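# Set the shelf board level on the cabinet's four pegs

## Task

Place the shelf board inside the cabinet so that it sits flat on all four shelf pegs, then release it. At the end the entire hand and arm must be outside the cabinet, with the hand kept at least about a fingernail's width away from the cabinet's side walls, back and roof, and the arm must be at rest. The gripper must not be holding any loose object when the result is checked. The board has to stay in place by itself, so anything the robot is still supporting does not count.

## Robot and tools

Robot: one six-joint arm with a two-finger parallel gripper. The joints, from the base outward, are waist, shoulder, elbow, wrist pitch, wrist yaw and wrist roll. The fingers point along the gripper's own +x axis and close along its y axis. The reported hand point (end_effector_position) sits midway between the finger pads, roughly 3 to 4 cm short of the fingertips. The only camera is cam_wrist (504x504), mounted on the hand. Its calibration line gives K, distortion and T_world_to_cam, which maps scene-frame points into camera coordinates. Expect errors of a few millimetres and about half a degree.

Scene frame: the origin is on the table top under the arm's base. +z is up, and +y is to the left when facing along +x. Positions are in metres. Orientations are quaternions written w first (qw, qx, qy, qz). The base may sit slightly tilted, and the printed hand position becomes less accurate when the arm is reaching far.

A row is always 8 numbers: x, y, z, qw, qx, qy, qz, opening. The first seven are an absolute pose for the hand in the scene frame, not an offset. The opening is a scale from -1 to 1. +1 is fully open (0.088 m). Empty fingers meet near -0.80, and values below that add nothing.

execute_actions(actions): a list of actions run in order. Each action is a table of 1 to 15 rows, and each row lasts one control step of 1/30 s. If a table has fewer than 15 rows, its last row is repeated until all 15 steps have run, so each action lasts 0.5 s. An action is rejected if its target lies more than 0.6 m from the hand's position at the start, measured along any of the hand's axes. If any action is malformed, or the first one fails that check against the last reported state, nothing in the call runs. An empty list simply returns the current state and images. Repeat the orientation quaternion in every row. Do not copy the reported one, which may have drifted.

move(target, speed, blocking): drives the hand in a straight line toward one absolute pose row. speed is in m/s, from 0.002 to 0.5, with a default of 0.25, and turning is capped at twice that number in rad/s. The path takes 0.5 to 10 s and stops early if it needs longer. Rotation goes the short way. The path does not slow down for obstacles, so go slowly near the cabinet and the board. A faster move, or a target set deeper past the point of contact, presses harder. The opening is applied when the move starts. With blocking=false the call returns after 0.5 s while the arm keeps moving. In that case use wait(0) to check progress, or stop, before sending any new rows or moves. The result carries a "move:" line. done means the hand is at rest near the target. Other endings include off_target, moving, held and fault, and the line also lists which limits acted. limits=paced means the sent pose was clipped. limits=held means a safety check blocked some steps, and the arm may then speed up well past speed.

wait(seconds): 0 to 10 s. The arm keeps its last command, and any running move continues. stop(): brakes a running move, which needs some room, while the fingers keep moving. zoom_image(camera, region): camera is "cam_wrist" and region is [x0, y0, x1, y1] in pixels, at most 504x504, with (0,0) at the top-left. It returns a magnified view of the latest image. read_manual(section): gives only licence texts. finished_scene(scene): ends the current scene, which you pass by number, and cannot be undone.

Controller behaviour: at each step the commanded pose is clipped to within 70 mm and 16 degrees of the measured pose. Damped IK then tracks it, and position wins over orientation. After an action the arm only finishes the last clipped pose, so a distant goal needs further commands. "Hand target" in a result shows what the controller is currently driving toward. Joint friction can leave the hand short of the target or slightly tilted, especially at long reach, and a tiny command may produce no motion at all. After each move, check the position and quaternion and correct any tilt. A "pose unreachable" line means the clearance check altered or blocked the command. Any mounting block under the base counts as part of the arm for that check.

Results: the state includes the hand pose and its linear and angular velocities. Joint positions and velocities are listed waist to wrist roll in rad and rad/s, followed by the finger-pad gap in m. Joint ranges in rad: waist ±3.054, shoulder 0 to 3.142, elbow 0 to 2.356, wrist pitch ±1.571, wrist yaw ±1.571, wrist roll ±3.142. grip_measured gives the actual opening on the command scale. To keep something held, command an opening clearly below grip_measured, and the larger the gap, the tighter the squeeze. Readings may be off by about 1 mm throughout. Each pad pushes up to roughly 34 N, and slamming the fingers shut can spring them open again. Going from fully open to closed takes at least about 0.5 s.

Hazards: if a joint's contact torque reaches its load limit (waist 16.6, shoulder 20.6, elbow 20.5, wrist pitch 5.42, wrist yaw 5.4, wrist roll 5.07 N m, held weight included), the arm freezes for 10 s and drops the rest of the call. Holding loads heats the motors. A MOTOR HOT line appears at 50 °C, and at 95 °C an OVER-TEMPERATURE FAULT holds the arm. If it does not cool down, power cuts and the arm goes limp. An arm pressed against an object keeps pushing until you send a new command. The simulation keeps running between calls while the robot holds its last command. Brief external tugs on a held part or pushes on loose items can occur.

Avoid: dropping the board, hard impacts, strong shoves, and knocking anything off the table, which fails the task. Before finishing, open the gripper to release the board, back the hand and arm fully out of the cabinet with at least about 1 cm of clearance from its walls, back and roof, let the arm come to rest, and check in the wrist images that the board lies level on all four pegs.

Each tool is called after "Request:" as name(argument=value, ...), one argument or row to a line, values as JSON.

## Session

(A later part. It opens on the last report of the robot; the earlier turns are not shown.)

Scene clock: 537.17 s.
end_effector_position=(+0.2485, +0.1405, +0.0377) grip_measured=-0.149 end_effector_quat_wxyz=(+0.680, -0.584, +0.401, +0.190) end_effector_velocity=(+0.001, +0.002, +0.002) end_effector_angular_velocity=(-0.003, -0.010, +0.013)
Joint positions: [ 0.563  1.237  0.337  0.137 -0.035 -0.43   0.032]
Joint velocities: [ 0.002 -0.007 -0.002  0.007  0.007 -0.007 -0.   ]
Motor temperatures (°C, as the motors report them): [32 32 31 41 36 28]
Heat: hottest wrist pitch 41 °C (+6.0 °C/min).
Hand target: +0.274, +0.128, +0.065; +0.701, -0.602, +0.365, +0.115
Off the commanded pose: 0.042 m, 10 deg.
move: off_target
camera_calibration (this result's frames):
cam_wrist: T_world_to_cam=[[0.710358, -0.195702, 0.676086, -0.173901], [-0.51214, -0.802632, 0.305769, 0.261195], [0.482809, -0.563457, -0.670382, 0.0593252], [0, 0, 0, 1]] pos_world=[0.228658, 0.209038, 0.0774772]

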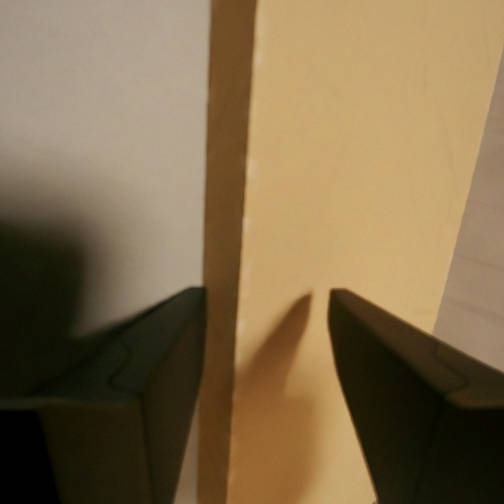

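Stuck low on the face, good. More lift, less push.

Request:
move(
  target=[0.262,0.134,0.098,0.703,-0.622,0.335,0.082,-0.17],
  speed=0.02,
)

Scene clock: 546.20 s.
end_effector_position=(+0.2465, +0.1406, +0.0786) grip_measured=-0.158 end_effector_quat_wxyz=(+0.691, -0.614, +0.359, +0.129) end_effector_velocity=(+0.000, -0.002, +0.003) end_effector_angular_velocity=(-0.019, -0.007, +0.008)
Joint positions: [ 0.557  1.026  0.332 -0.016  0.114 -0.431  0.031]
Joint velocities: [-0.007 -0.012 -0.002 -0.007  0.007 -0.022 -0.   ]
Motor temperatures (°C, as the motors report them): [33 32 31 42 39 28]
Heat: hottest wrist pitch 42 °C (+8.1 °C/min).
Hand target: +0.261, +0.134, +0.098; +0.703, -0.622, +0.335, +0.082
Off the commanded pose: 0.026 m, 6 deg.
move: off_target
camera_calibration (this result's frames):
cam_wrist: T_world_to_cam=[[0.599201, -0.16028, 0.78439, -0.186275], [-0.566802, -0.77687, 0.274241, 0.260106], [0.565414, -0.60892, -0.556349, 0.0648466], [0, 0, 0, 1]] pos_world=[0.22238, 0.211699, 0.110858]

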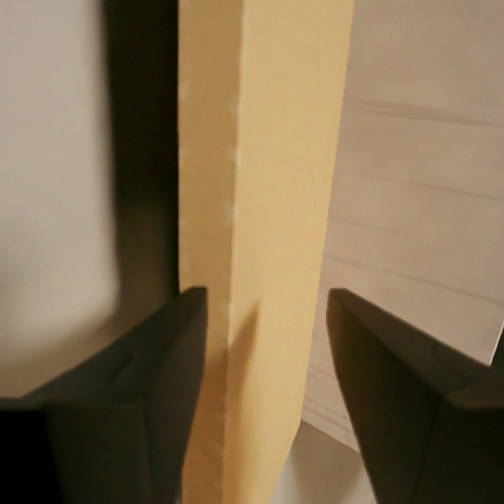

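Request:
execute_actions(
  actions=[
    [[0.235,0.145,0.055,0.703,-0.622,0.335,0.082,-0.17],[0.235,0.145,0.055,0.703,-0.622,0.335,0.082,-0.17],[0.24,0.143,0.05,0.703,-0.622,0.335,0.082,-0.17],[0.27,0.131,0.055,0.703,-0.622,0.335,0.082,-0.17]],
  ],
)

Scene clock: 565.50 s.
end_effector_position=(+0.2659, +0.1308, +0.0554) grip_measured=-0.170 end_effector_quat_wxyz=(+0.702, -0.621, +0.337, +0.085) end_effector_velocity=(+0.015, +0.002, -0.009) end_effector_angular_velocity=(+0.013, -0.007, +0.026)
Joint positions: [ 0.627  1.261  0.311  0.252  0.262 -0.36   0.031]
Joint velocities: [-0.017  0.11   0.017  0.125 -0.022 -0.022 -0.   ]
Motor temperatures (°C, as the motors report them): [35 31 32 44 45 28]
Heat: hottest wrist yaw 45 °C (+12.1 °C/min).
Hand target: +0.269, +0.131, +0.055; +0.703, -0.622, +0.335, +0.082
Off the commanded pose: 0.004 m, 0 deg.
camera_calibration (this result's frames):
cam_wrist: T_world_to_cam=[[0.517537, -0.159486, 0.840666, -0.162721], [-0.615083, -0.752335, 0.235933, 0.281555], [0.594835, -0.639184, -0.487458, 0.0273161], [0, 0, 0, 1]] pos_world=[0.241145, 0.203332, 0.0836815]

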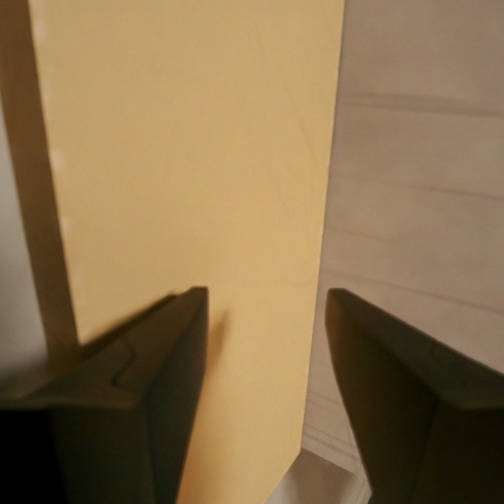

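Request:
move(
  target=[0.21,0.17,0.07,0.958,0.041,0.212,-0.183,-0.9],
  speed=0.15,
)

Request:
move(
  target=[0.215,0.168,0.02,0.958,0.041,0.212,-0.183,-0.9],
  speed=0.08,
)

Request:
move(
  target=[0.26,0.15,0.018,0.958,0.041,0.212,-0.183,-0.9],
  speed=0.05,
)

Request:
move(
  target=[0.262,0.149,0.07,0.977,0.02,0.103,-0.187,-0.9],
  speed=0.03,
)

Request:
move(
  target=[0.28,0.143,0.105,0.977,0.02,0.103,-0.187,-0.9],
  speed=0.02,
)

Request:
move(
  target=[0.32,0.13,0.115,0.958,0.041,0.212,-0.183,-0.9],
  speed=0.015,
)

Scene clock: 582.53 s.
end_effector_position=(+0.2111, +0.1667, +0.0695) grip_measured=-0.783 end_effector_quat_wxyz=(+0.959, +0.034, +0.212, -0.185) end_effector_velocity=(-0.000, -0.000, +0.000) end_effector_angular_velocity=(+0.009, -0.010, -0.010)
Joint positions: [ 1.06   1.065  0.353 -0.124  0.762  1.529  0.001]
Joint velocities: [ 0.002  0.002  0.002 -0.007  0.007  0.022 -0.   ]
Motor temperatures (°C, as the motors report them): [33 31 31 40 41 28]
Heat: hottest wrist yaw 41 °C (+0.0 °C/min).
Hand target: +0.211, +0.170, +0.071; +0.960, +0.039, +0.210, -0.182
Off the commanded pose: 0.004 m, 1 deg.
move: done
camera_calibration (this result's frames):
cam_wrist: T_world_to_cam=[[-0.391409, -0.917516, 0.0704459, 0.23127], [-0.689672, 0.241806, -0.682555, 0.185421], [0.609221, -0.315743, -0.727431, 0.0494919], [0, 0, 0, 1]] pos_world=[0.18825, 0.182985, 0.14627]

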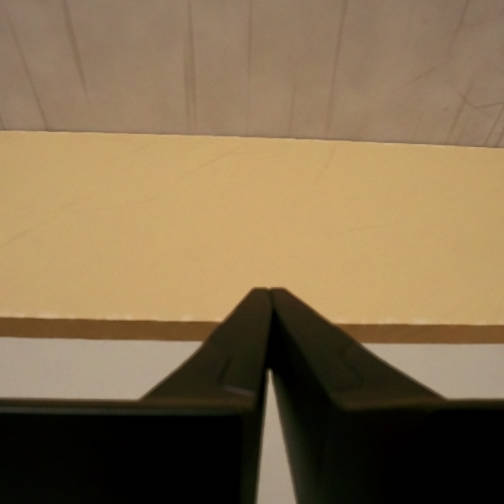

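Scene clock: 583.60 s.
end_effector_position=(+0.2146, +0.1668, +0.0221) grip_measured=-0.783 end_effector_quat_wxyz=(+0.959, +0.041, +0.212, -0.184) end_effector_velocity=(-0.001, -0.001, -0.006) end_effector_angular_velocity=(-0.022, +0.034, +0.006)
Joint positions: [1.132 1.367 0.367 0.118 0.806 1.613 0.001]
Joint velocities: [ 0.002  0.022  0.002  0.007 -0.022 -0.022 -0.   ]
Motor temperatures (°C, as the motors report them): [33 31 31 40 41 28]
Heat: hottest wrist yaw 41 °C (+0.0 °C/min).
Hand target: +0.215, +0.168, +0.021; +0.959, +0.041, +0.212, -0.183
Off the commanded pose: 0.002 m, 0 deg.
move: done
camera_calibration (this result's frames):
cam_wrist: T_world_to_cam=[[-0.3913, -0.91851, 0.0567836, 0.236575], [-0.688634, 0.251321, -0.680162, 0.153586], [0.610464, -0.305251, -0.730859, 0.010924], [0, 0, 0, 1]] pos_world=[0.191667, 0.182032, 0.0990134]

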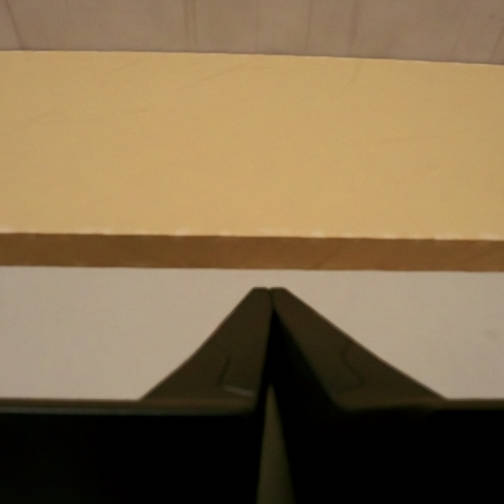

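Scene clock: 584.87 s.
end_effector_position=(+0.2337, +0.1610, +0.0194) grip_measured=-0.783 end_effector_quat_wxyz=(+0.962, +0.030, +0.224, -0.154) end_effector_velocity=(-0.002, -0.002, -0.002) end_effector_angular_velocity=(-0.017, +0.026, +0.020)
Joint positions: [1.028 1.418 0.31  0.368 0.712 1.422 0.001]
Joint velocities: [-0.002 -0.002 -0.017  0.022 -0.022 -0.037 -0.   ]
Motor temperatures (°C, as the motors report them): [33 31 31 40 40 28]
Heat: hottest wrist pitch 40 °C (-1.0 °C/min).
Hand target: +0.255, +0.150, +0.021; +0.959, +0.043, +0.213, -0.184
Off the commanded pose: 0.029 m, 4 deg.
move: off_target
camera_calibration (this result's frames):
cam_wrist: T_world_to_cam=[[-0.330646, -0.941174, 0.0697547, 0.228103], [-0.718266, 0.203013, -0.665492, 0.180834], [0.612183, -0.270145, -0.743138, -0.01026], [0, 0, 0, 1]] pos_world=[0.211589, 0.175201, 0.0968081]

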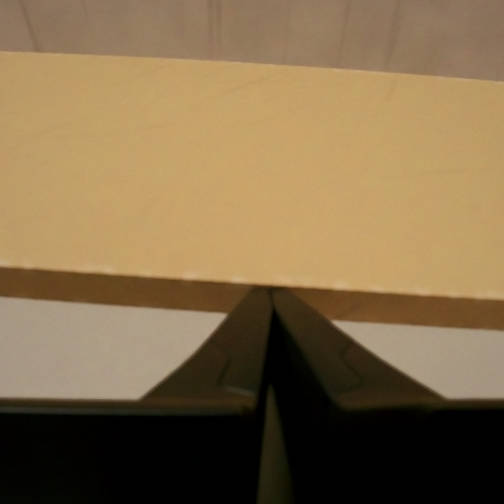

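Scene clock: 589.83 s.
end_effector_position=(+0.2364, +0.1616, +0.0510) grip_measured=-0.783 end_effector_quat_wxyz=(+0.977, +0.002, +0.152, -0.152) end_effector_velocity=(-0.002, -0.000, -0.008) end_effector_angular_velocity=(+0.005, +0.061, +0.012)
Joint positions: [1.038 1.334 0.296 0.328 0.871 1.372 0.001]
Joint velocities: [-0.007 -0.002 -0.007  0.007 -0.066 -0.022 -0.   ]
Motor temperatures (°C, as the motors report them): [35 32 31 39 41 28]
Heat: hottest wrist yaw 41 °C (+1.0 °C/min).
Hand target: +0.258, +0.149, +0.071; +0.977, +0.020, +0.103, -0.187
Off the commanded pose: 0.034 m, 7 deg.
move: off_target
camera_calibration (this result's frames):
cam_wrist: T_world_to_cam=[[-0.327452, -0.939977, 0.0960136, 0.225015], [-0.622389, 0.138122, -0.770424, 0.196847], [0.710919, -0.312035, -0.63026, -0.0105965], [0, 0, 0, 1]] pos_world=[0.203731, 0.181013, 0.123373]

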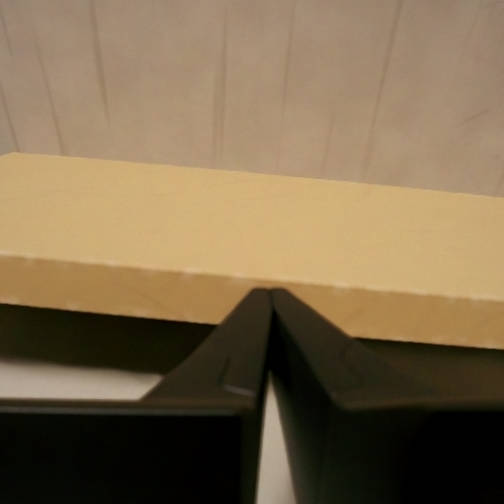

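Scene clock: 593.63 s.
end_effector_position=(+0.2816, +0.1470, +0.1160) grip_measured=-0.783 end_effector_quat_wxyz=(+0.979, +0.030, +0.077, -0.186) end_effector_velocity=(+0.002, -0.003, +0.003) end_effector_angular_velocity=(-0.005, -0.002, -0.010)
Joint positions: [0.738 1.22  0.327 0.35  0.777 1.218 0.001]
Joint velocities: [-0.017 -0.002  0.002 -0.007 -0.007 -0.007 -0.   ]
Motor temperatures (°C, as the motors report them): [35 31 31 39 41 28]
Heat: hottest wrist yaw 41 °C (+0.0 °C/min).
Hand target: +0.279, +0.143, +0.104; +0.976, +0.022, +0.104, -0.188
Off the commanded pose: 0.012 m, 3 deg.
move: off_target
camera_calibration (this result's frames):
cam_wrist: T_world_to_cam=[[-0.405168, -0.914041, 0.0191863, 0.246848], [-0.482994, 0.196185, -0.853363, 0.238874], [0.776245, -0.355022, -0.520964, -0.0310605], [0, 0, 0, 1]] pos_world=[0.2395, 0.167739, 0.182929]

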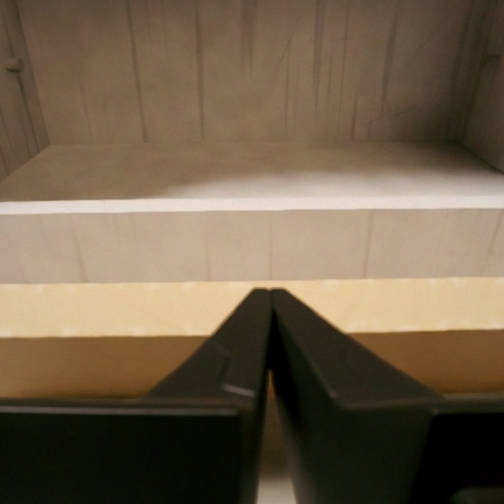

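Scene clock: 603.03 s.
end_effector_position=(+0.3251, +0.1306, +0.1378) grip_measured=-0.783 end_effector_quat_wxyz=(+0.967, +0.051, +0.167, -0.187) end_effector_velocity=(-0.001, -0.004, -0.002) end_effector_angular_velocity=(-0.004, +0.025, -0.010)
Joint positions: [0.398 1.243 0.442 0.265 0.317 1.073 0.001]
Joint velocities: [-0.012  0.002  0.002 -0.022 -0.022 -0.007 -0.   ]
Motor temperatures (°C, as the motors report them): [34 31 30 37 39 28]
Heat: hottest wrist yaw 39 °C (-2.0 °C/min).
Hand target: +0.318, +0.130, +0.115; +0.959, +0.044, +0.213, -0.184
Off the commanded pose: 0.023 m, 5 deg.
move: off_target
camera_calibration (this result's frames):
cam_wrist: T_world_to_cam=[[-0.405465, -0.913883, 0.0203824, 0.24898], [-0.619586, 0.258363, -0.74119, 0.302547], [0.672095, -0.313155, -0.670986, -0.010311], [0, 0, 0, 1]] pos_world=[0.295337, 0.146143, 0.212252]

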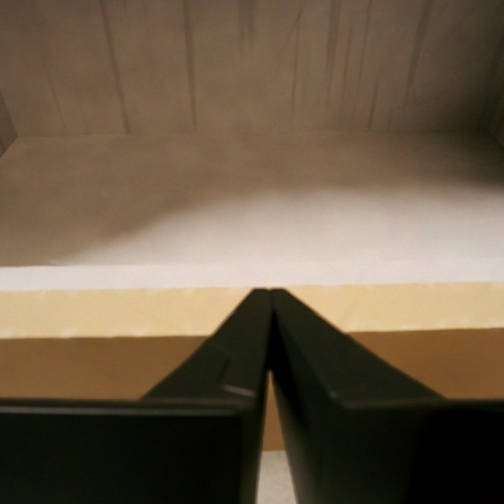

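Request:
move(
  target=[0.342,0.123,0.122,0.958,0.041,0.212,-0.183,-0.9],
  speed=0.015,
)

Request:
move(
  target=[0.335,0.125,0.17,0.958,0.041,0.212,-0.183,-0.9],
  speed=0.02,
)

Request:
move(
  target=[0.27,0.15,0.24,0.94,0.05,0.29,-0.18,-0.17],
  speed=0.15,
)

Scene clock: 612.13 s.
end_effector_position=(+0.3445, +0.1237, +0.1400) grip_measured=-0.783 end_effector_quat_wxyz=(+0.965, +0.046, +0.178, -0.185) end_effector_velocity=(-0.001, -0.002, +0.000) end_effector_angular_velocity=(-0.005, +0.007, -0.004)
Joint positions: [0.329 1.328 0.49  0.302 0.24  1.026 0.001]
Joint velocities: [-0.007 -0.002 -0.002 -0.007 -0.007 -0.007 -0.   ]
Motor temperatures (°C, as the motors report them): [33 31 30 36 38 28]
Heat: hottest wrist yaw 38 °C (-4.0 °C/min).
Hand target: +0.341, +0.123, +0.123; +0.959, +0.042, +0.212, -0.184
Off the commanded pose: 0.018 m, 4 deg.
move: off_target
camera_calibration (this result's frames):
cam_wrist: T_world_to_cam=[[-0.399962, -0.915896, 0.0341153, 0.24694], [-0.638446, 0.25171, -0.727344, 0.323314], [0.657584, -0.312691, -0.685425, -0.0169925], [0, 0, 0, 1]] pos_world=[0.316359, 0.139477, 0.215089]

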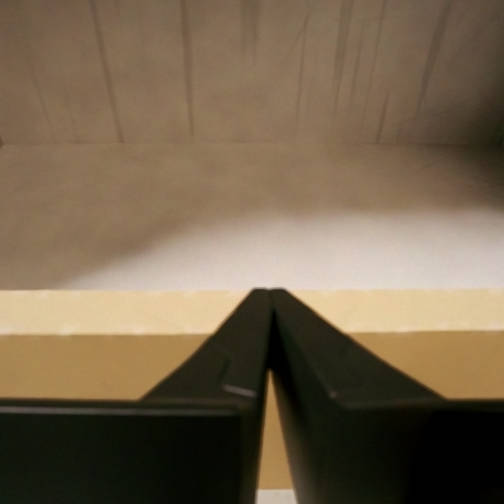

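Scene clock: 614.13 s.
end_effector_position=(+0.3341, +0.1222, +0.1661) grip_measured=-0.783 end_effector_quat_wxyz=(+0.958, +0.041, +0.215, -0.188) end_effector_velocity=(-0.002, -0.003, +0.002) end_effector_angular_velocity=(-0.029, +0.017, +0.002)
Joint positions: [0.216 1.205 0.533 0.096 0.091 0.952 0.001]
Joint velocities: [-0.012 -0.007  0.002 -0.022 -0.007 -0.037  0.   ]
Motor temperatures (°C, as the motors report them): [33 31 30 36 38 28]
Heat: hottest wrist yaw 38 °C (-5.0 °C/min).
Hand target: +0.335, +0.125, +0.170; +0.959, +0.042, +0.212, -0.183
Off the commanded pose: 0.005 m, 1 deg.
move: done
camera_calibration (this result's frames):
cam_wrist: T_world_to_cam=[[-0.398127, -0.915361, 0.0600713, 0.23549], [-0.690849, 0.256107, -0.676119, 0.344499], [0.603509, -0.310682, -0.734339, 0.0331974], [0, 0, 0, 1]] pos_world=[0.311717, 0.137644, 0.243154]

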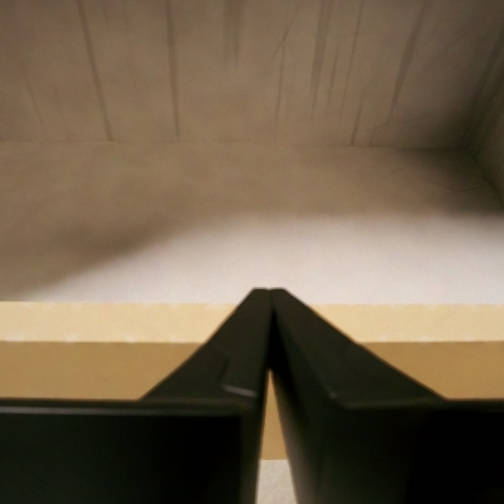

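Scene clock: 615.33 s.
end_effector_position=(+0.2713, +0.1477, +0.2367) grip_measured=-0.170 end_effector_quat_wxyz=(+0.937, +0.053, +0.292, -0.184) end_effector_velocity=(-0.004, +0.005, +0.000) end_effector_angular_velocity=(-0.004, +0.034, +0.028)
Joint positions: [-0.041  0.889  0.736 -0.542 -0.239  0.784  0.031]
Joint velocities: [-0.007 -0.007  0.017 -0.037 -0.037 -0.037 -0.   ]
Motor temperatures (°C, as the motors report them): [33 31 31 36 38 28]
Heat: hottest wrist yaw 38 °C (-5.1 °C/min).
Hand target: +0.271, +0.150, +0.240; +0.939, +0.052, +0.290, -0.179
Off the commanded pose: 0.004 m, 1 deg.
move: done
camera_calibration (this result's frames):
cam_wrist: T_world_to_cam=[[-0.386864, -0.919496, 0.0697363, 0.224803], [-0.784664, 0.288522, -0.548688, 0.332864], [0.484396, -0.266987, -0.833114, 0.180135], [0, 0, 0, 1]] pos_world=[0.260898, 0.15876, 0.317034]

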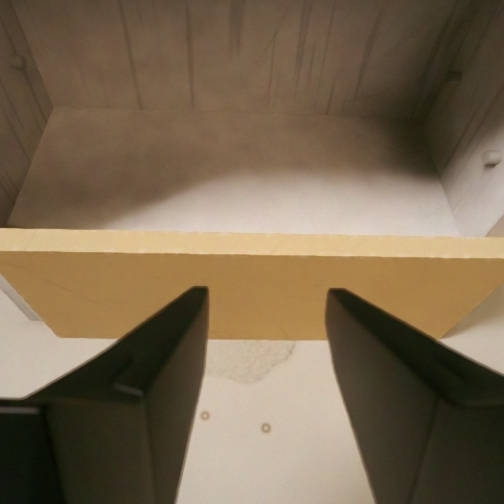

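Request:
move(
  target=[0.36,0.09,0.21,0.585,-0.397,0.585,0.397,0.0],
  speed=0.2,
)

Scene clock: 635.37 s.
end_effector_position=(+0.3556, +0.0912, +0.2379) grip_measured=+0.000 end_effector_quat_wxyz=(+0.608, -0.412, +0.567, +0.373) end_effector_velocity=(-0.001, +0.001, -0.000) end_effector_angular_velocity=(-0.002, +0.016, +0.012)
Joint positions: [-0.327  2.007  1.708 -1.508 -0.745 -1.601  0.039]
Joint velocities: [ 0.002  0.007  0.012 -0.022  0.007 -0.022 -0.   ]
Motor temperatures (°C, as the motors report them): [32 30 32 35 35 28]
Heat: hottest wrist pitch 35 °C (-7.0 °C/min).
Hand target: +0.358, +0.092, +0.212; +0.588, -0.396, +0.585, +0.395
Off the commanded pose: 0.028 m, 5 deg.
move: off_target
camera_calibration (this result's frames):
cam_wrist: T_world_to_cam=[[0.93156, -0.341513, 0.124759, -0.329213], [-0.363209, -0.858436, 0.36217, 0.153994], [-0.0165885, -0.382697, -0.923725, 0.335393], [0, 0, 0, 1]] pos_world=[0.368177, 0.148117, 0.295111]

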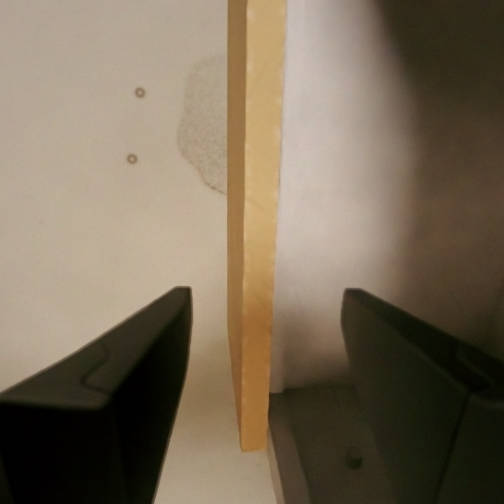

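Request:
move(
  target=[0.32,0.10,0.22,0.645,-0.492,0.508,0.29,0.0],
  speed=0.1,
)

Request:
move(
  target=[0.362,0.085,0.17,0.645,-0.492,0.508,0.29,0.0],
  speed=0.08,
)

Scene clock: 645.87 s.
end_effector_position=(+0.3213, +0.0993, +0.2215) grip_measured=+0.000 end_effector_quat_wxyz=(+0.646, -0.491, +0.507, +0.292) end_effector_velocity=(-0.005, -0.001, -0.001) end_effector_angular_velocity=(-0.005, -0.003, -0.009)
Joint positions: [-0.301  1.612  1.218 -1.034 -0.711 -1.345  0.039]
Joint velocities: [-0.002 -0.022 -0.027  0.007  0.007  0.007 -0.   ]
Motor temperatures (°C, as the motors report them): [31 30 32 34 34 28]
Heat: hottest wrist pitch 34 °C (-6.1 °C/min).
Hand target: +0.319, +0.100, +0.220; +0.644, -0.492, +0.508, +0.291
Off the commanded pose: 0.002 m, 0 deg.
move: done
camera_calibration (this result's frames):
cam_wrist: T_world_to_cam=[[0.873788, -0.301369, 0.381669, -0.334819], [-0.440448, -0.823138, 0.358399, 0.176592], [0.206156, -0.48127, -0.851985, 0.245178], [0, 0, 0, 1]] pos_world=[0.319796, 0.162453, 0.273388]

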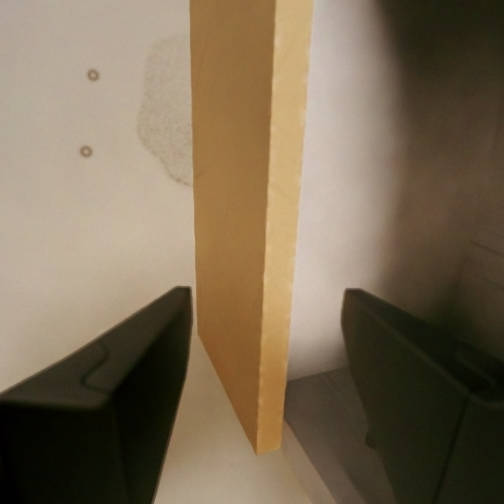

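Scene clock: 647.10 s.
end_effector_position=(+0.3676, +0.0897, +0.2158) grip_measured=+0.000 end_effector_quat_wxyz=(+0.663, -0.528, +0.463, +0.261) end_effector_velocity=(-0.000, +0.002, -0.001) end_effector_angular_velocity=(+0.022, -0.003, +0.003)
Joint positions: [-0.255  1.668  1.209 -0.761 -0.682 -1.203  0.039]
Joint velocities: [-0.002 -0.002 -0.007  0.007 -0.022  0.007 -0.   ]
Motor temperatures (°C, as the motors report them): [31 30 32 34 34 28]
Heat: hottest wrist pitch 34 °C (-7.0 °C/min).
Hand target: +0.357, +0.085, +0.173; +0.643, -0.493, +0.509, +0.289
Off the commanded pose: 0.046 m, 8 deg.
move: off_target
camera_calibration (this result's frames):
cam_wrist: T_world_to_cam=[[0.826864, -0.260086, 0.498649, -0.387568], [-0.459398, -0.823812, 0.332093, 0.203847], [0.32442, -0.503675, -0.800664, 0.173593], [0, 0, 0, 1]] pos_world=[0.357796, 0.154565, 0.264554]

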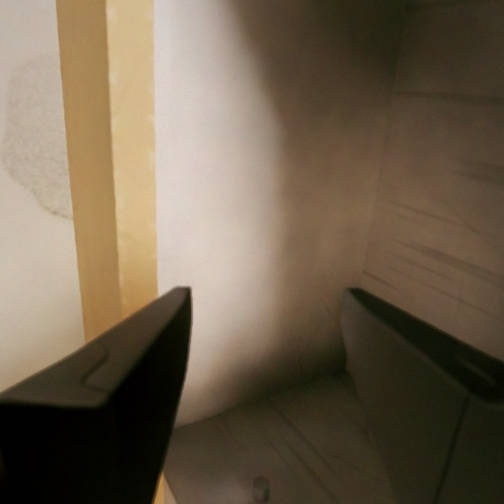

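Request:
move(
  target=[0.30,0.11,0.24,0.677,-0.554,0.439,0.203,0.1],
  speed=0.1,
)

Request:
move(
  target=[0.333,0.097,0.172,0.677,-0.554,0.439,0.203,0.1],
  speed=0.08,
)

Request:
move(
  target=[0.3625,0.085,0.13,0.677,-0.554,0.439,0.203,0.1],
  speed=0.04,
)

Scene clock: 662.47 s.
end_effector_position=(+0.3030, +0.1120, +0.2411) grip_measured=+0.100 end_effector_quat_wxyz=(+0.676, -0.556, +0.436, +0.207) end_effector_velocity=(-0.006, +0.001, -0.002) end_effector_angular_velocity=(+0.016, +0.009, -0.015)
Joint positions: [-0.305  1.319  1.007 -0.799 -0.63  -1.159  0.044]
Joint velocities: [-0.002 -0.012 -0.007 -0.022 -0.007  0.007 -0.   ]
Motor temperatures (°C, as the motors report them): [31 31 31 33 33 28]
Heat: hottest wrist pitch 33 °C (-6.0 °C/min).
Hand target: +0.301, +0.110, +0.240; +0.677, -0.554, +0.439, +0.204
Off the commanded pose: 0.004 m, 1 deg.
move: done
camera_calibration (this result's frames):
cam_wrist: T_world_to_cam=[[0.754257, -0.245612, 0.608909, -0.347196], [-0.517328, -0.793388, 0.320791, 0.200966], [0.404311, -0.556965, -0.725481, 0.189626], [0, 0, 0, 1]] pos_world=[0.289172, 0.179784, 0.284513]

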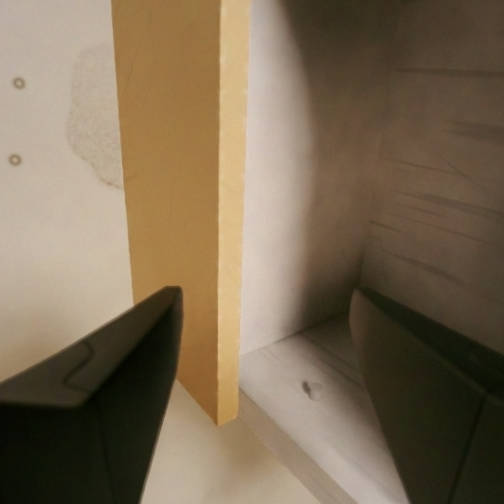

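Scene clock: 663.83 s.
end_effector_position=(+0.3335, +0.0995, +0.1765) grip_measured=+0.100 end_effector_quat_wxyz=(+0.677, -0.558, +0.434, +0.203) end_effector_velocity=(-0.000, -0.003, -0.003) end_effector_angular_velocity=(-0.001, +0.003, -0.013)
Joint positions: [-0.125  1.418  0.848 -0.428 -0.534 -0.965  0.044]
Joint velocities: [ 0.002  0.007 -0.007  0.007  0.007  0.007 -0.   ]
Motor temperatures (°C, as the motors report them): [31 31 31 33 33 28]
Heat: hottest wrist pitch 33 °C (-6.1 °C/min).
Hand target: +0.332, +0.097, +0.172; +0.676, -0.555, +0.440, +0.203
Off the commanded pose: 0.005 m, 1 deg.
move: done
camera_calibration (this result's frames):
cam_wrist: T_world_to_cam=[[0.748059, -0.244717, 0.616865, -0.333372], [-0.522044, -0.79089, 0.319317, 0.229205], [0.40973, -0.560899, -0.719385, 0.120999], [0, 0, 0, 1]] pos_world=[0.31946, 0.167562, 0.219501]

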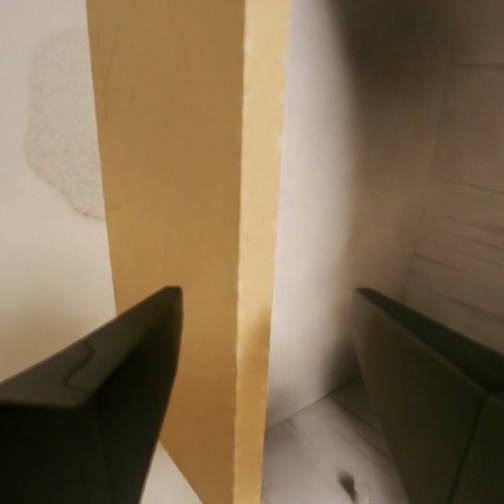

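Scene clock: 665.47 s.
end_effector_position=(+0.3574, +0.0890, +0.1422) grip_measured=+0.106 end_effector_quat_wxyz=(+0.682, -0.554, +0.433, +0.201) end_effector_velocity=(+0.000, -0.000, -0.000) end_effector_angular_velocity=(+0.001, -0.006, +0.016)
Joint positions: [-0.052  1.55   0.822 -0.231 -0.495 -0.881  0.044]
Joint velocities: [-0.002 -0.002 -0.012  0.022 -0.007 -0.007  0.   ]
Motor temperatures (°C, as the motors report them): [31 31 31 33 33 28]
Heat: hottest wrist pitch 33 °C (-6.0 °C/min).
Hand target: +0.361, +0.085, +0.130; +0.677, -0.555, +0.440, +0.203
Off the commanded pose: 0.014 m, 1 deg.
move: off_target
camera_calibration (this result's frames):
cam_wrist: T_world_to_cam=[[0.742498, -0.255185, 0.619337, -0.330131], [-0.52967, -0.789669, 0.309632, 0.248215], [0.410057, -0.557945, -0.721492, 0.0806132], [0, 0, 0, 1]] pos_world=[0.343537, 0.156741, 0.185769]

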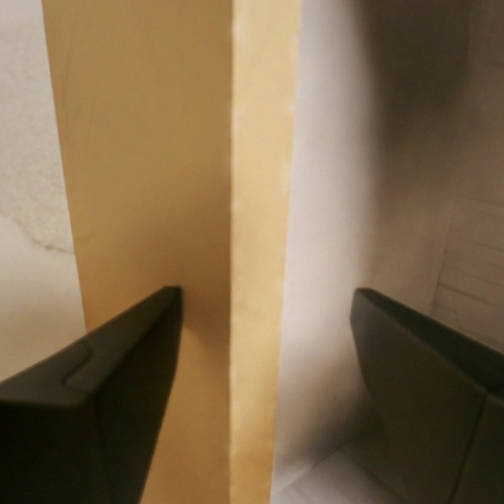

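Request:
move(
  target=[0.335,0.096,0.138,0.677,-0.554,0.439,0.203,-0.1],
  speed=0.02,
)

Request:
move(
  target=[0.315,0.104,0.10,0.677,-0.554,0.439,0.203,-0.1],
  speed=0.02,
)

Scene clock: 674.07 s.
end_effector_position=(+0.3386, +0.0958, +0.1410) grip_measured=-0.100 end_effector_quat_wxyz=(+0.679, -0.556, +0.436, +0.202) end_effector_velocity=(-0.003, +0.001, +0.001) end_effector_angular_velocity=(-0.010, -0.001, +0.006)
Joint positions: [-0.035  1.469  0.768 -0.258 -0.484 -0.875  0.034]
Joint velocities: [ 0.002 -0.017 -0.007 -0.007  0.007 -0.007 -0.   ]
Motor temperatures (°C, as the motors report them): [31 31 31 38 33 28]
Heat: hottest wrist pitch 38 °C (+0.0 °C/min).
Hand target: +0.335, +0.096, +0.138; +0.677, -0.554, +0.439, +0.203
Off the commanded pose: 0.005 m, 0 deg.
move: done
camera_calibration (this result's frames):
cam_wrist: T_world_to_cam=[[0.747378, -0.251227, 0.61507, -0.315092], [-0.526418, -0.788719, 0.317502, 0.241801], [0.405352, -0.561077, -0.721722, 0.093158], [0, 0, 0, 1]] pos_world=[0.325019, 0.163822, 0.184266]

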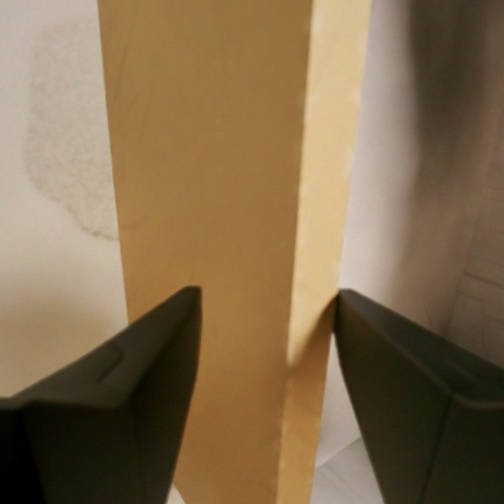

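Scene clock: 676.77 s.
end_effector_position=(+0.3146, +0.1041, +0.0996) grip_measured=-0.098 end_effector_quat_wxyz=(+0.676, -0.552, +0.442, +0.206) end_effector_velocity=(-0.004, -0.001, -0.003) end_effector_angular_velocity=(+0.001, +0.015, +0.002)
Joint positions: [ 0.103  1.426  0.623 -0.12  -0.41  -0.758  0.034]
Joint velocities: [ 0.002 -0.002 -0.007 -0.007 -0.007 -0.007 -0.   ]
Motor temperatures (°C, as the motors report them): [31 31 31 37 33 28]
Heat: hottest wrist pitch 37 °C (+0.0 °C/min).
Hand target: +0.314, +0.104, +0.100; +0.677, -0.555, +0.440, +0.203
Off the commanded pose: 0.001 m, 1 deg.
move: done
camera_calibration (this result's frames):
cam_wrist: T_world_to_cam=[[0.75653, -0.255321, 0.602058, -0.270804], [-0.523858, -0.787688, 0.324222, 0.247268], [0.391453, -0.560677, -0.729662, 0.0828027], [0, 0, 0, 1]] pos_world=[0.301991, 0.172054, 0.143287]

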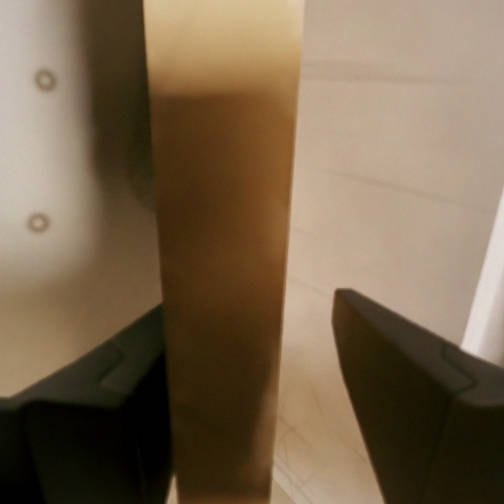

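Excellent: board leans on the near finger, aligned and deep. Close.

Request:
execute_actions(
  actions=[
    [[0.318,0.103,0.095,0.677,-0.554,0.439,0.203,-0.3]],
    [[0.318,0.103,0.097,0.677,-0.554,0.439,0.203,-0.6]],
    [[0.318,0.103,0.097,0.677,-0.554,0.439,0.203,-1]],
    [[0.318,0.103,0.097,0.677,-0.554,0.439,0.203,-1]],
  ],
)

Request:
move(
  target=[0.27,0.125,0.17,0.677,-0.554,0.439,0.203,-1],
  speed=0.05,
)

Scene clock: 684.50 s.
end_effector_position=(+0.3167, +0.1051, +0.0959) grip_measured=-0.453 end_effector_quat_wxyz=(+0.678, -0.552, +0.439, +0.207) end_effector_velocity=(-0.002, -0.000, -0.001) end_effector_angular_velocity=(+0.001, +0.008, +0.002)
Joint positions: [ 0.114  1.439  0.619 -0.092 -0.407 -0.746  0.017]
Joint velocities: [-0.002 -0.002 -0.002 -0.007 -0.007 -0.007 -0.   ]
Motor temperatures (°C, as the motors report them): [31 31 31 37 32 28]
Heat: hottest wrist pitch 37 °C (+1.0 °C/min).
Hand target: +0.318, +0.103, +0.097; +0.677, -0.554, +0.439, +0.203
Off the commanded pose: 0.003 m, 1 deg.
camera_calibration (this result's frames):
cam_wrist: T_world_to_cam=[[0.755179, -0.255127, 0.603833, -0.269649], [-0.522119, -0.791071, 0.318747, 0.250642], [0.396354, -0.555983, -0.730607, 0.0778772], [0, 0, 0, 1]] pos_world=[0.303631, 0.172779, 0.13983]

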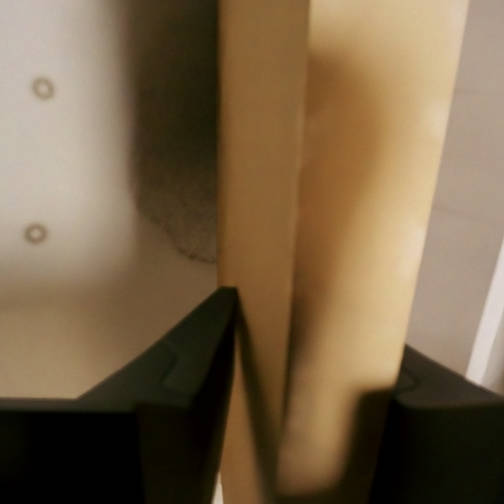

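Scene clock: 686.67 s.
end_effector_position=(+0.2660, +0.1217, +0.1596) grip_measured=-0.476 end_effector_quat_wxyz=(+0.673, -0.545, +0.454, +0.210) end_effector_velocity=(-0.005, +0.001, -0.001) end_effector_angular_velocity=(+0.016, +0.016, -0.002)
Joint positions: [-0.046  1.135  0.684 -0.561 -0.505 -0.899  0.016]
Joint velocities: [-0.007 -0.007 -0.002 -0.022 -0.022 -0.007 -0.   ]
Motor temperatures (°C, as the motors report them): [32 31 31 37 32 28]
Heat: hottest wrist pitch 37 °C (+1.0 °C/min).
Hand target: +0.271, +0.126, +0.170; +0.678, -0.554, +0.438, +0.204
Off the commanded pose: 0.012 m, 2 deg.
move: off_target
camera_calibration (this result's frames):
cam_wrist: T_world_to_cam=[[0.768152, -0.26906, 0.58099, -0.263745], [-0.525852, -0.782794, 0.332735, 0.214804], [0.36527, -0.561106, -0.742791, 0.164569], [0, 0, 0, 1]] pos_world=[0.255439, 0.189525, 0.204001]

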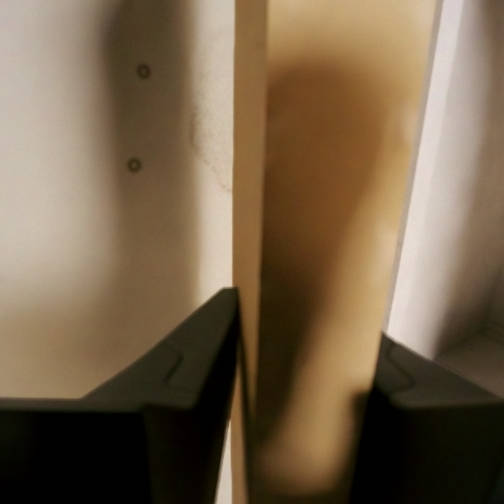

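Request:
move(
  target=[0.25,0.138,0.215,0.69,-0.699,0.109,-0.157,-1],
  speed=0.1,
)

Scene clock: 699.00 s.
end_effector_position=(+0.2520, +0.1379, +0.2089) grip_measured=-0.485 end_effector_quat_wxyz=(+0.685, -0.706, +0.114, -0.141) end_effector_velocity=(-0.000, -0.003, -0.000) end_effector_angular_velocity=(-0.024, +0.002, -0.008)
Joint positions: [ 0.598  0.719  0.257  0.132  0.826 -0.6    0.015]
Joint velocities: [-0.002  0.002 -0.007  0.007  0.007 -0.022  0.   ]
Motor temperatures (°C, as the motors report them): [32 31 32 37 32 28]
Heat: hottest wrist pitch 37 °C (+2.0 °C/min).
Hand target: +0.252, +0.137, +0.215; +0.686, -0.703, +0.106, -0.155
Off the commanded pose: 0.006 m, 2 deg.
move: done
camera_calibration (this result's frames):
cam_wrist: T_world_to_cam=[[-0.0603935, 0.091249, 0.993995, -0.204373], [-0.68124, -0.731606, 0.0257706, 0.299886], [0.729565, -0.675593, 0.106347, -0.03804], [0, 0, 0, 1]] pos_world=[0.219704, 0.212348, 0.199463]

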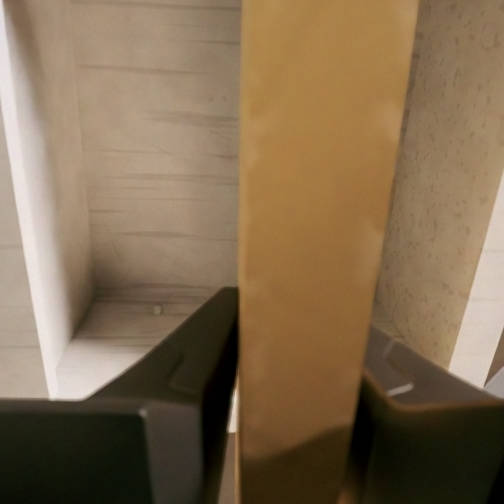

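Request:
move(
  target=[0.314,0.112,0.215,0.69,-0.699,0.109,-0.157,-1],
  speed=0.04,
)

Scene clock: 703.90 s.
end_effector_position=(+0.3013, +0.1211, +0.1988) grip_measured=-0.486 end_effector_quat_wxyz=(+0.690, -0.705, +0.113, -0.122) end_effector_velocity=(+0.001, -0.003, -0.006) end_effector_angular_velocity=(-0.011, +0.021, -0.005)
Joint positions: [ 0.395  1.063  0.257  0.539  0.594 -0.683  0.015]
Joint velocities: [ 0.002  0.022 -0.002  0.007 -0.007 -0.007 -0.   ]
Motor temperatures (°C, as the motors report them): [32 31 32 38 33 28]
Heat: hottest wrist pitch 38 °C (+4.0 °C/min).
Hand target: +0.311, +0.112, +0.215; +0.691, -0.697, +0.110, -0.157
Off the commanded pose: 0.023 m, 4 deg.
move: off_target
camera_calibration (this result's frames):
cam_wrist: T_world_to_cam=[[-0.0392762, 0.0789813, 0.996102, -0.195114], [-0.65928, -0.751148, 0.0335634, 0.315605], [0.750871, -0.655392, 0.081573, -0.0881993], [0, 0, 0, 1]] pos_world=[0.266635, 0.194671, 0.190956]

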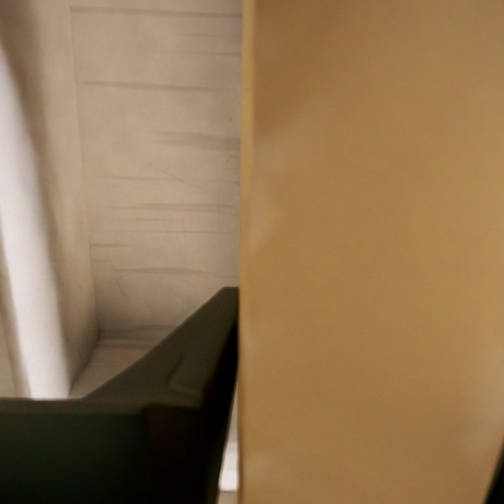

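Request:
move(
  target=[0.25,0.125,0.215,0.69,-0.699,0.109,-0.157,-1],
  speed=0.04,
)

Scene clock: 709.60 s.
end_effector_position=(+0.2518, +0.1245, +0.2085) grip_measured=-0.486 end_effector_quat_wxyz=(+0.685, -0.704, +0.118, -0.145) end_effector_velocity=(-0.005, -0.003, -0.002) end_effector_angular_velocity=(-0.008, +0.017, -0.012)
Joint positions: [ 0.542  0.705  0.219  0.161  0.78  -0.615  0.015]
Joint velocities: [ 0.012 -0.027 -0.002 -0.051  0.007  0.007  0.   ]
Motor temperatures (°C, as the motors report them): [33 31 33 38 33 28]
Heat: hottest wrist pitch 38 °C (+4.1 °C/min).
Hand target: +0.251, +0.125, +0.215; +0.689, -0.699, +0.108, -0.157
Off the commanded pose: 0.007 m, 2 deg.
move: done
camera_calibration (this result's frames):
cam_wrist: T_world_to_cam=[[-0.059559, 0.0905753, 0.994107, -0.20293], [-0.689702, -0.723675, 0.0246141, 0.291353], [0.72164, -0.684172, 0.105571, -0.0436896], [0, 0, 0, 1]] pos_world=[0.220388, 0.199334, 0.199175]

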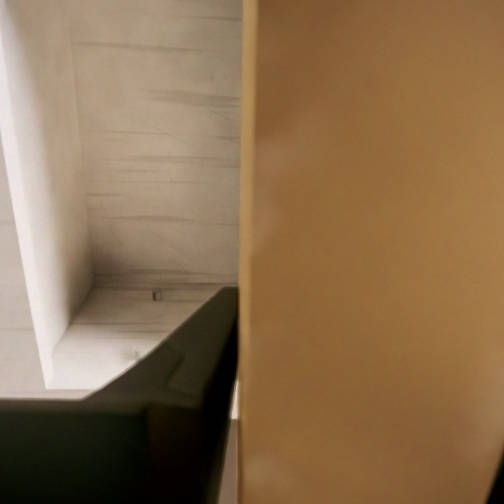

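Request:
move(
  target=[0.245,0.105,0.215,0.69,-0.699,0.109,-0.157,-1],
  speed=0.05,
)

Request:
move(
  target=[0.285,0.086,0.215,0.69,-0.699,0.109,-0.157,-1],
  speed=0.03,
)

Scene clock: 724.83 s.
end_effector_position=(+0.2453, +0.1051, +0.2077) grip_measured=-0.486 end_effector_quat_wxyz=(+0.686, -0.703, +0.119, -0.145) end_effector_velocity=(+0.000, +0.001, +0.002) end_effector_angular_velocity=(+0.013, +0.001, +0.020)
Joint positions: [ 0.47   0.631  0.147  0.174  0.71  -0.638  0.015]
Joint velocities: [-0.022 -0.022 -0.007  0.007 -0.037 -0.007  0.   ]
Motor temperatures (°C, as the motors report them): [32 31 33 38 34 28]
Heat: hottest wrist pitch 38 °C (+5.0 °C/min).
Hand target: +0.245, +0.105, +0.215; +0.690, -0.698, +0.109, -0.157
Off the commanded pose: 0.007 m, 2 deg.
move: done
camera_calibration (this result's frames):
cam_wrist: T_world_to_cam=[[-0.0581943, 0.086066, 0.994588, -0.200724], [-0.691278, -0.722252, 0.0220522, 0.273656], [0.720241, -0.686254, 0.101527, -0.0507523], [0, 0, 0, 1]] pos_world=[0.214045, 0.180095, 0.198756]

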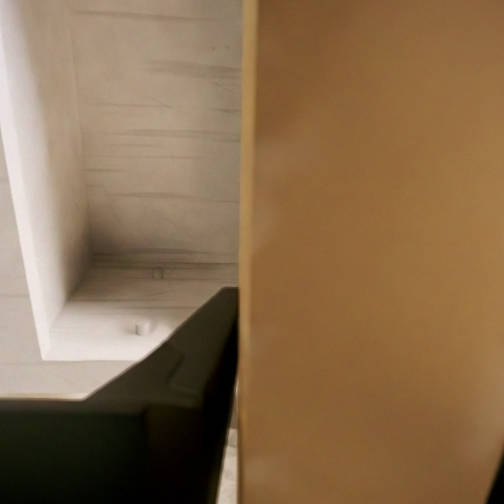

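Scene clock: 726.67 s.
end_effector_position=(+0.2816, +0.0839, +0.2055) grip_measured=-0.486 end_effector_quat_wxyz=(+0.687, -0.701, +0.122, -0.144) end_effector_velocity=(+0.002, -0.002, -0.002) end_effector_angular_velocity=(-0.002, +0.012, +0.003)
Joint positions: [ 0.279  0.977  0.14   0.561  0.525 -0.699  0.015]
Joint velocities: [-0.012  0.022 -0.002  0.022 -0.022 -0.007 -0.   ]
Motor temperatures (°C, as the motors report them): [32 31 33 38 34 28]
Heat: hottest wrist pitch 38 °C (+4.0 °C/min).
Hand target: +0.284, +0.086, +0.215; +0.691, -0.698, +0.109, -0.157
Off the commanded pose: 0.010 m, 2 deg.
move: off_target
camera_calibration (this result's frames):
cam_wrist: T_world_to_cam=[[-0.0547659, 0.0815537, 0.995163, -0.195286], [-0.693257, -0.720388, 0.0208845, 0.284101], [0.718607, -0.68876, 0.0959904, -0.0894036], [0, 0, 0, 1]] pos_world=[0.250506, 0.159012, 0.19699]

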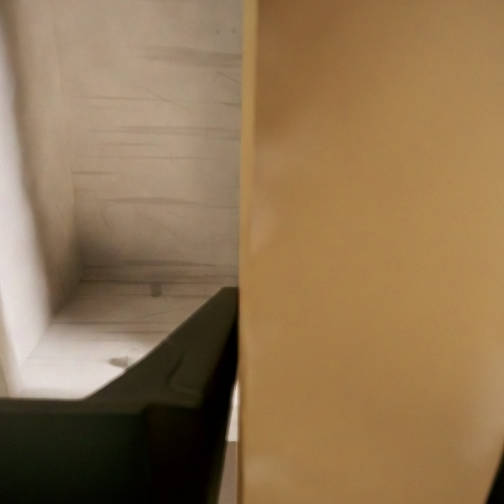

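Request:
move(
  target=[0.318,0.073,0.218,0.69,-0.699,0.109,-0.157,-1],
  speed=0.02,
)

Scene clock: 734.97 s.
end_effector_position=(+0.3075, +0.0801, +0.1983) grip_measured=-0.486 end_effector_quat_wxyz=(+0.689, -0.704, +0.120, -0.124) end_effector_velocity=(+0.000, -0.002, +0.002) end_effector_angular_velocity=(-0.049, +0.002, -0.005)
Joint positions: [ 0.224  1.204  0.178  0.765  0.433 -0.726  0.015]
Joint velocities: [-0.007  0.012 -0.002  0.022  0.007 -0.051  0.001]
Motor temperatures (°C, as the motors report them): [32 31 33 39 34 28]
Heat: hottest wrist pitch 39 °C (+2.0 °C/min).
Hand target: +0.316, +0.073, +0.218; +0.690, -0.698, +0.110, -0.157
Off the commanded pose: 0.023 m, 4 deg.
move: off_target
camera_calibration (this result's frames):
cam_wrist: T_world_to_cam=[[-0.0301583, 0.0781575, 0.996485, -0.193986], [-0.669745, -0.741624, 0.0378983, 0.290599], [0.741979, -0.666248, 0.0747117, -0.114732], [0, 0, 0, 1]] pos_world=[0.273906, 0.154237, 0.190862]

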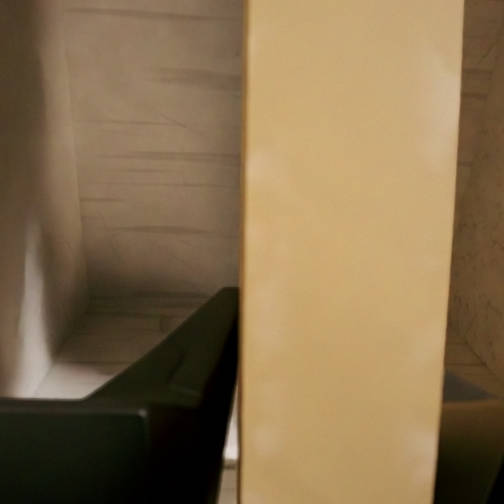

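Request:
move(
  target=[0.33,0.068,0.222,0.69,-0.699,0.109,-0.157,-1],
  speed=0.02,
)

Scene clock: 744.57 s.
end_effector_position=(+0.3165, +0.0828, +0.1980) grip_measured=-0.486 end_effector_quat_wxyz=(+0.692, -0.704, +0.116, -0.112) end_effector_velocity=(-0.001, -0.002, -0.004) end_effector_angular_velocity=(-0.008, +0.021, -0.005)
Joint positions: [ 0.208  1.252  0.199  0.805  0.394 -0.732  0.015]
Joint velocities: [ 0.002  0.007 -0.002 -0.007 -0.007 -0.007 -0.   ]
Motor temperatures (°C, as the motors report them): [35 30 34 41 33 28]
Heat: hottest wrist pitch 41 °C (+4.0 °C/min).
Hand target: +0.327, +0.069, +0.222; +0.690, -0.698, +0.109, -0.157
Off the commanded pose: 0.031 m, 5 deg.
move: off_target
camera_calibration (this result's frames):
cam_wrist: T_world_to_cam=[[-0.0226026, 0.0706315, 0.997246, -0.195498], [-0.652119, -0.757121, 0.0388439, 0.294067], [0.75778, -0.649445, 0.063173, -0.123689], [0, 0, 0, 1]] pos_world=[0.281077, 0.156123, 0.191351]

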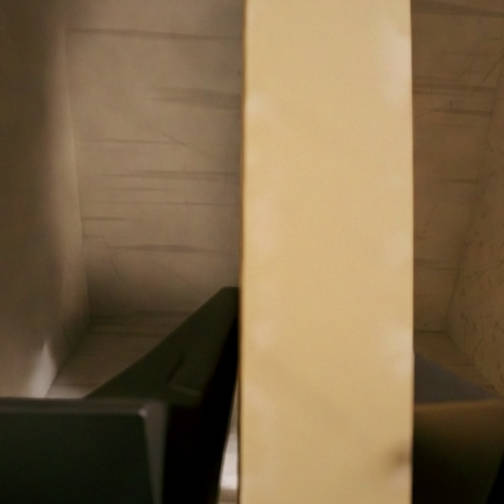

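Request:
move(
  target=[0.285,0.108,0.218,0.69,-0.699,0.109,-0.157,-1],
  speed=0.04,
)

Request:
move(
  target=[0.335,0.088,0.22,0.69,-0.699,0.109,-0.157,-1],
  speed=0.025,
)

Scene clock: 750.57 s.
end_effector_position=(+0.2840, +0.1021, +0.2067) grip_measured=-0.486 end_effector_quat_wxyz=(+0.683, -0.705, +0.126, -0.144) end_effector_velocity=(-0.003, -0.001, -0.001) end_effector_angular_velocity=(-0.001, +0.008, -0.011)
Joint positions: [ 0.352  0.949  0.205  0.447  0.595 -0.685  0.015]
Joint velocities: [ 0.007 -0.022 -0.002 -0.037  0.007  0.007 -0.   ]
Motor temperatures (°C, as the motors report them): [37 30 35 41 33 28]
Heat: hottest wrist pitch 41 °C (+4.0 °C/min).
Hand target: +0.286, +0.108, +0.218; +0.689, -0.699, +0.108, -0.157
Off the commanded pose: 0.013 m, 3 deg.
move: off_target
camera_calibration (this result's frames):
cam_wrist: T_world_to_cam=[[-0.045974, 0.0927201, 0.99463, -0.201404], [-0.696595, -0.71663, 0.0346066, 0.296607], [0.71599, -0.691263, 0.0975347, -0.0780234], [0, 0, 0, 1]] pos_world=[0.253219, 0.177297, 0.197668]

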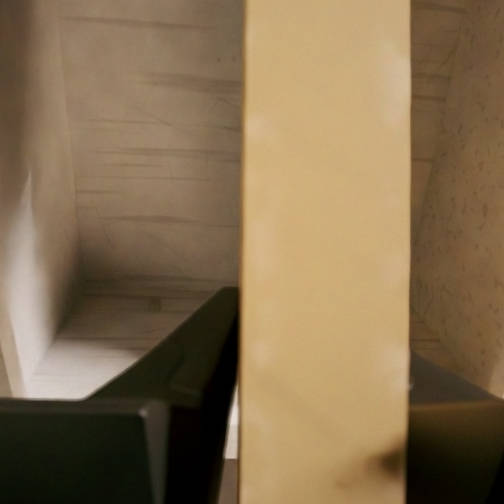

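Scene clock: 752.97 s.
end_effector_position=(+0.3242, +0.0879, +0.2051) grip_measured=-0.486 end_effector_quat_wxyz=(+0.685, -0.704, +0.125, -0.142) end_effector_velocity=(+0.000, -0.003, -0.001) end_effector_angular_velocity=(-0.020, +0.013, -0.006)
Joint positions: [ 0.237  1.251  0.269  0.708  0.48  -0.719  0.015]
Joint velocities: [-0.007  0.012 -0.002  0.007 -0.007 -0.022 -0.   ]
Motor temperatures (°C, as the motors report them): [37 30 35 42 33 28]
Heat: hottest wrist pitch 42 °C (+5.1 °C/min).
Hand target: +0.334, +0.088, +0.220; +0.690, -0.698, +0.109, -0.157
Off the commanded pose: 0.018 m, 3 deg.
move: off_target
camera_calibration (this result's frames):
cam_wrist: T_world_to_cam=[[-0.045758, 0.087854, 0.995082, -0.196387], [-0.693247, -0.720003, 0.0316894, 0.314246], [0.719246, -0.688387, 0.0938504, -0.117091], [0, 0, 0, 1]] pos_world=[0.293081, 0.162908, 0.196452]

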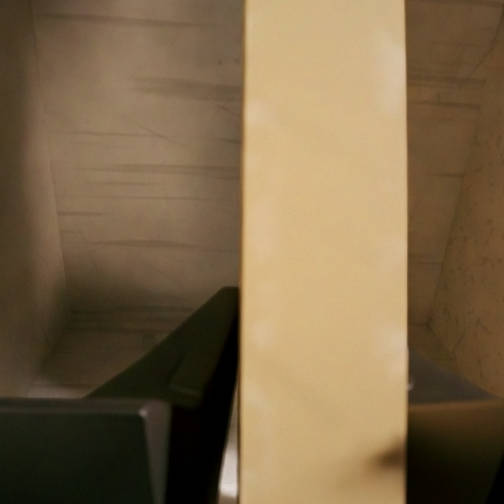

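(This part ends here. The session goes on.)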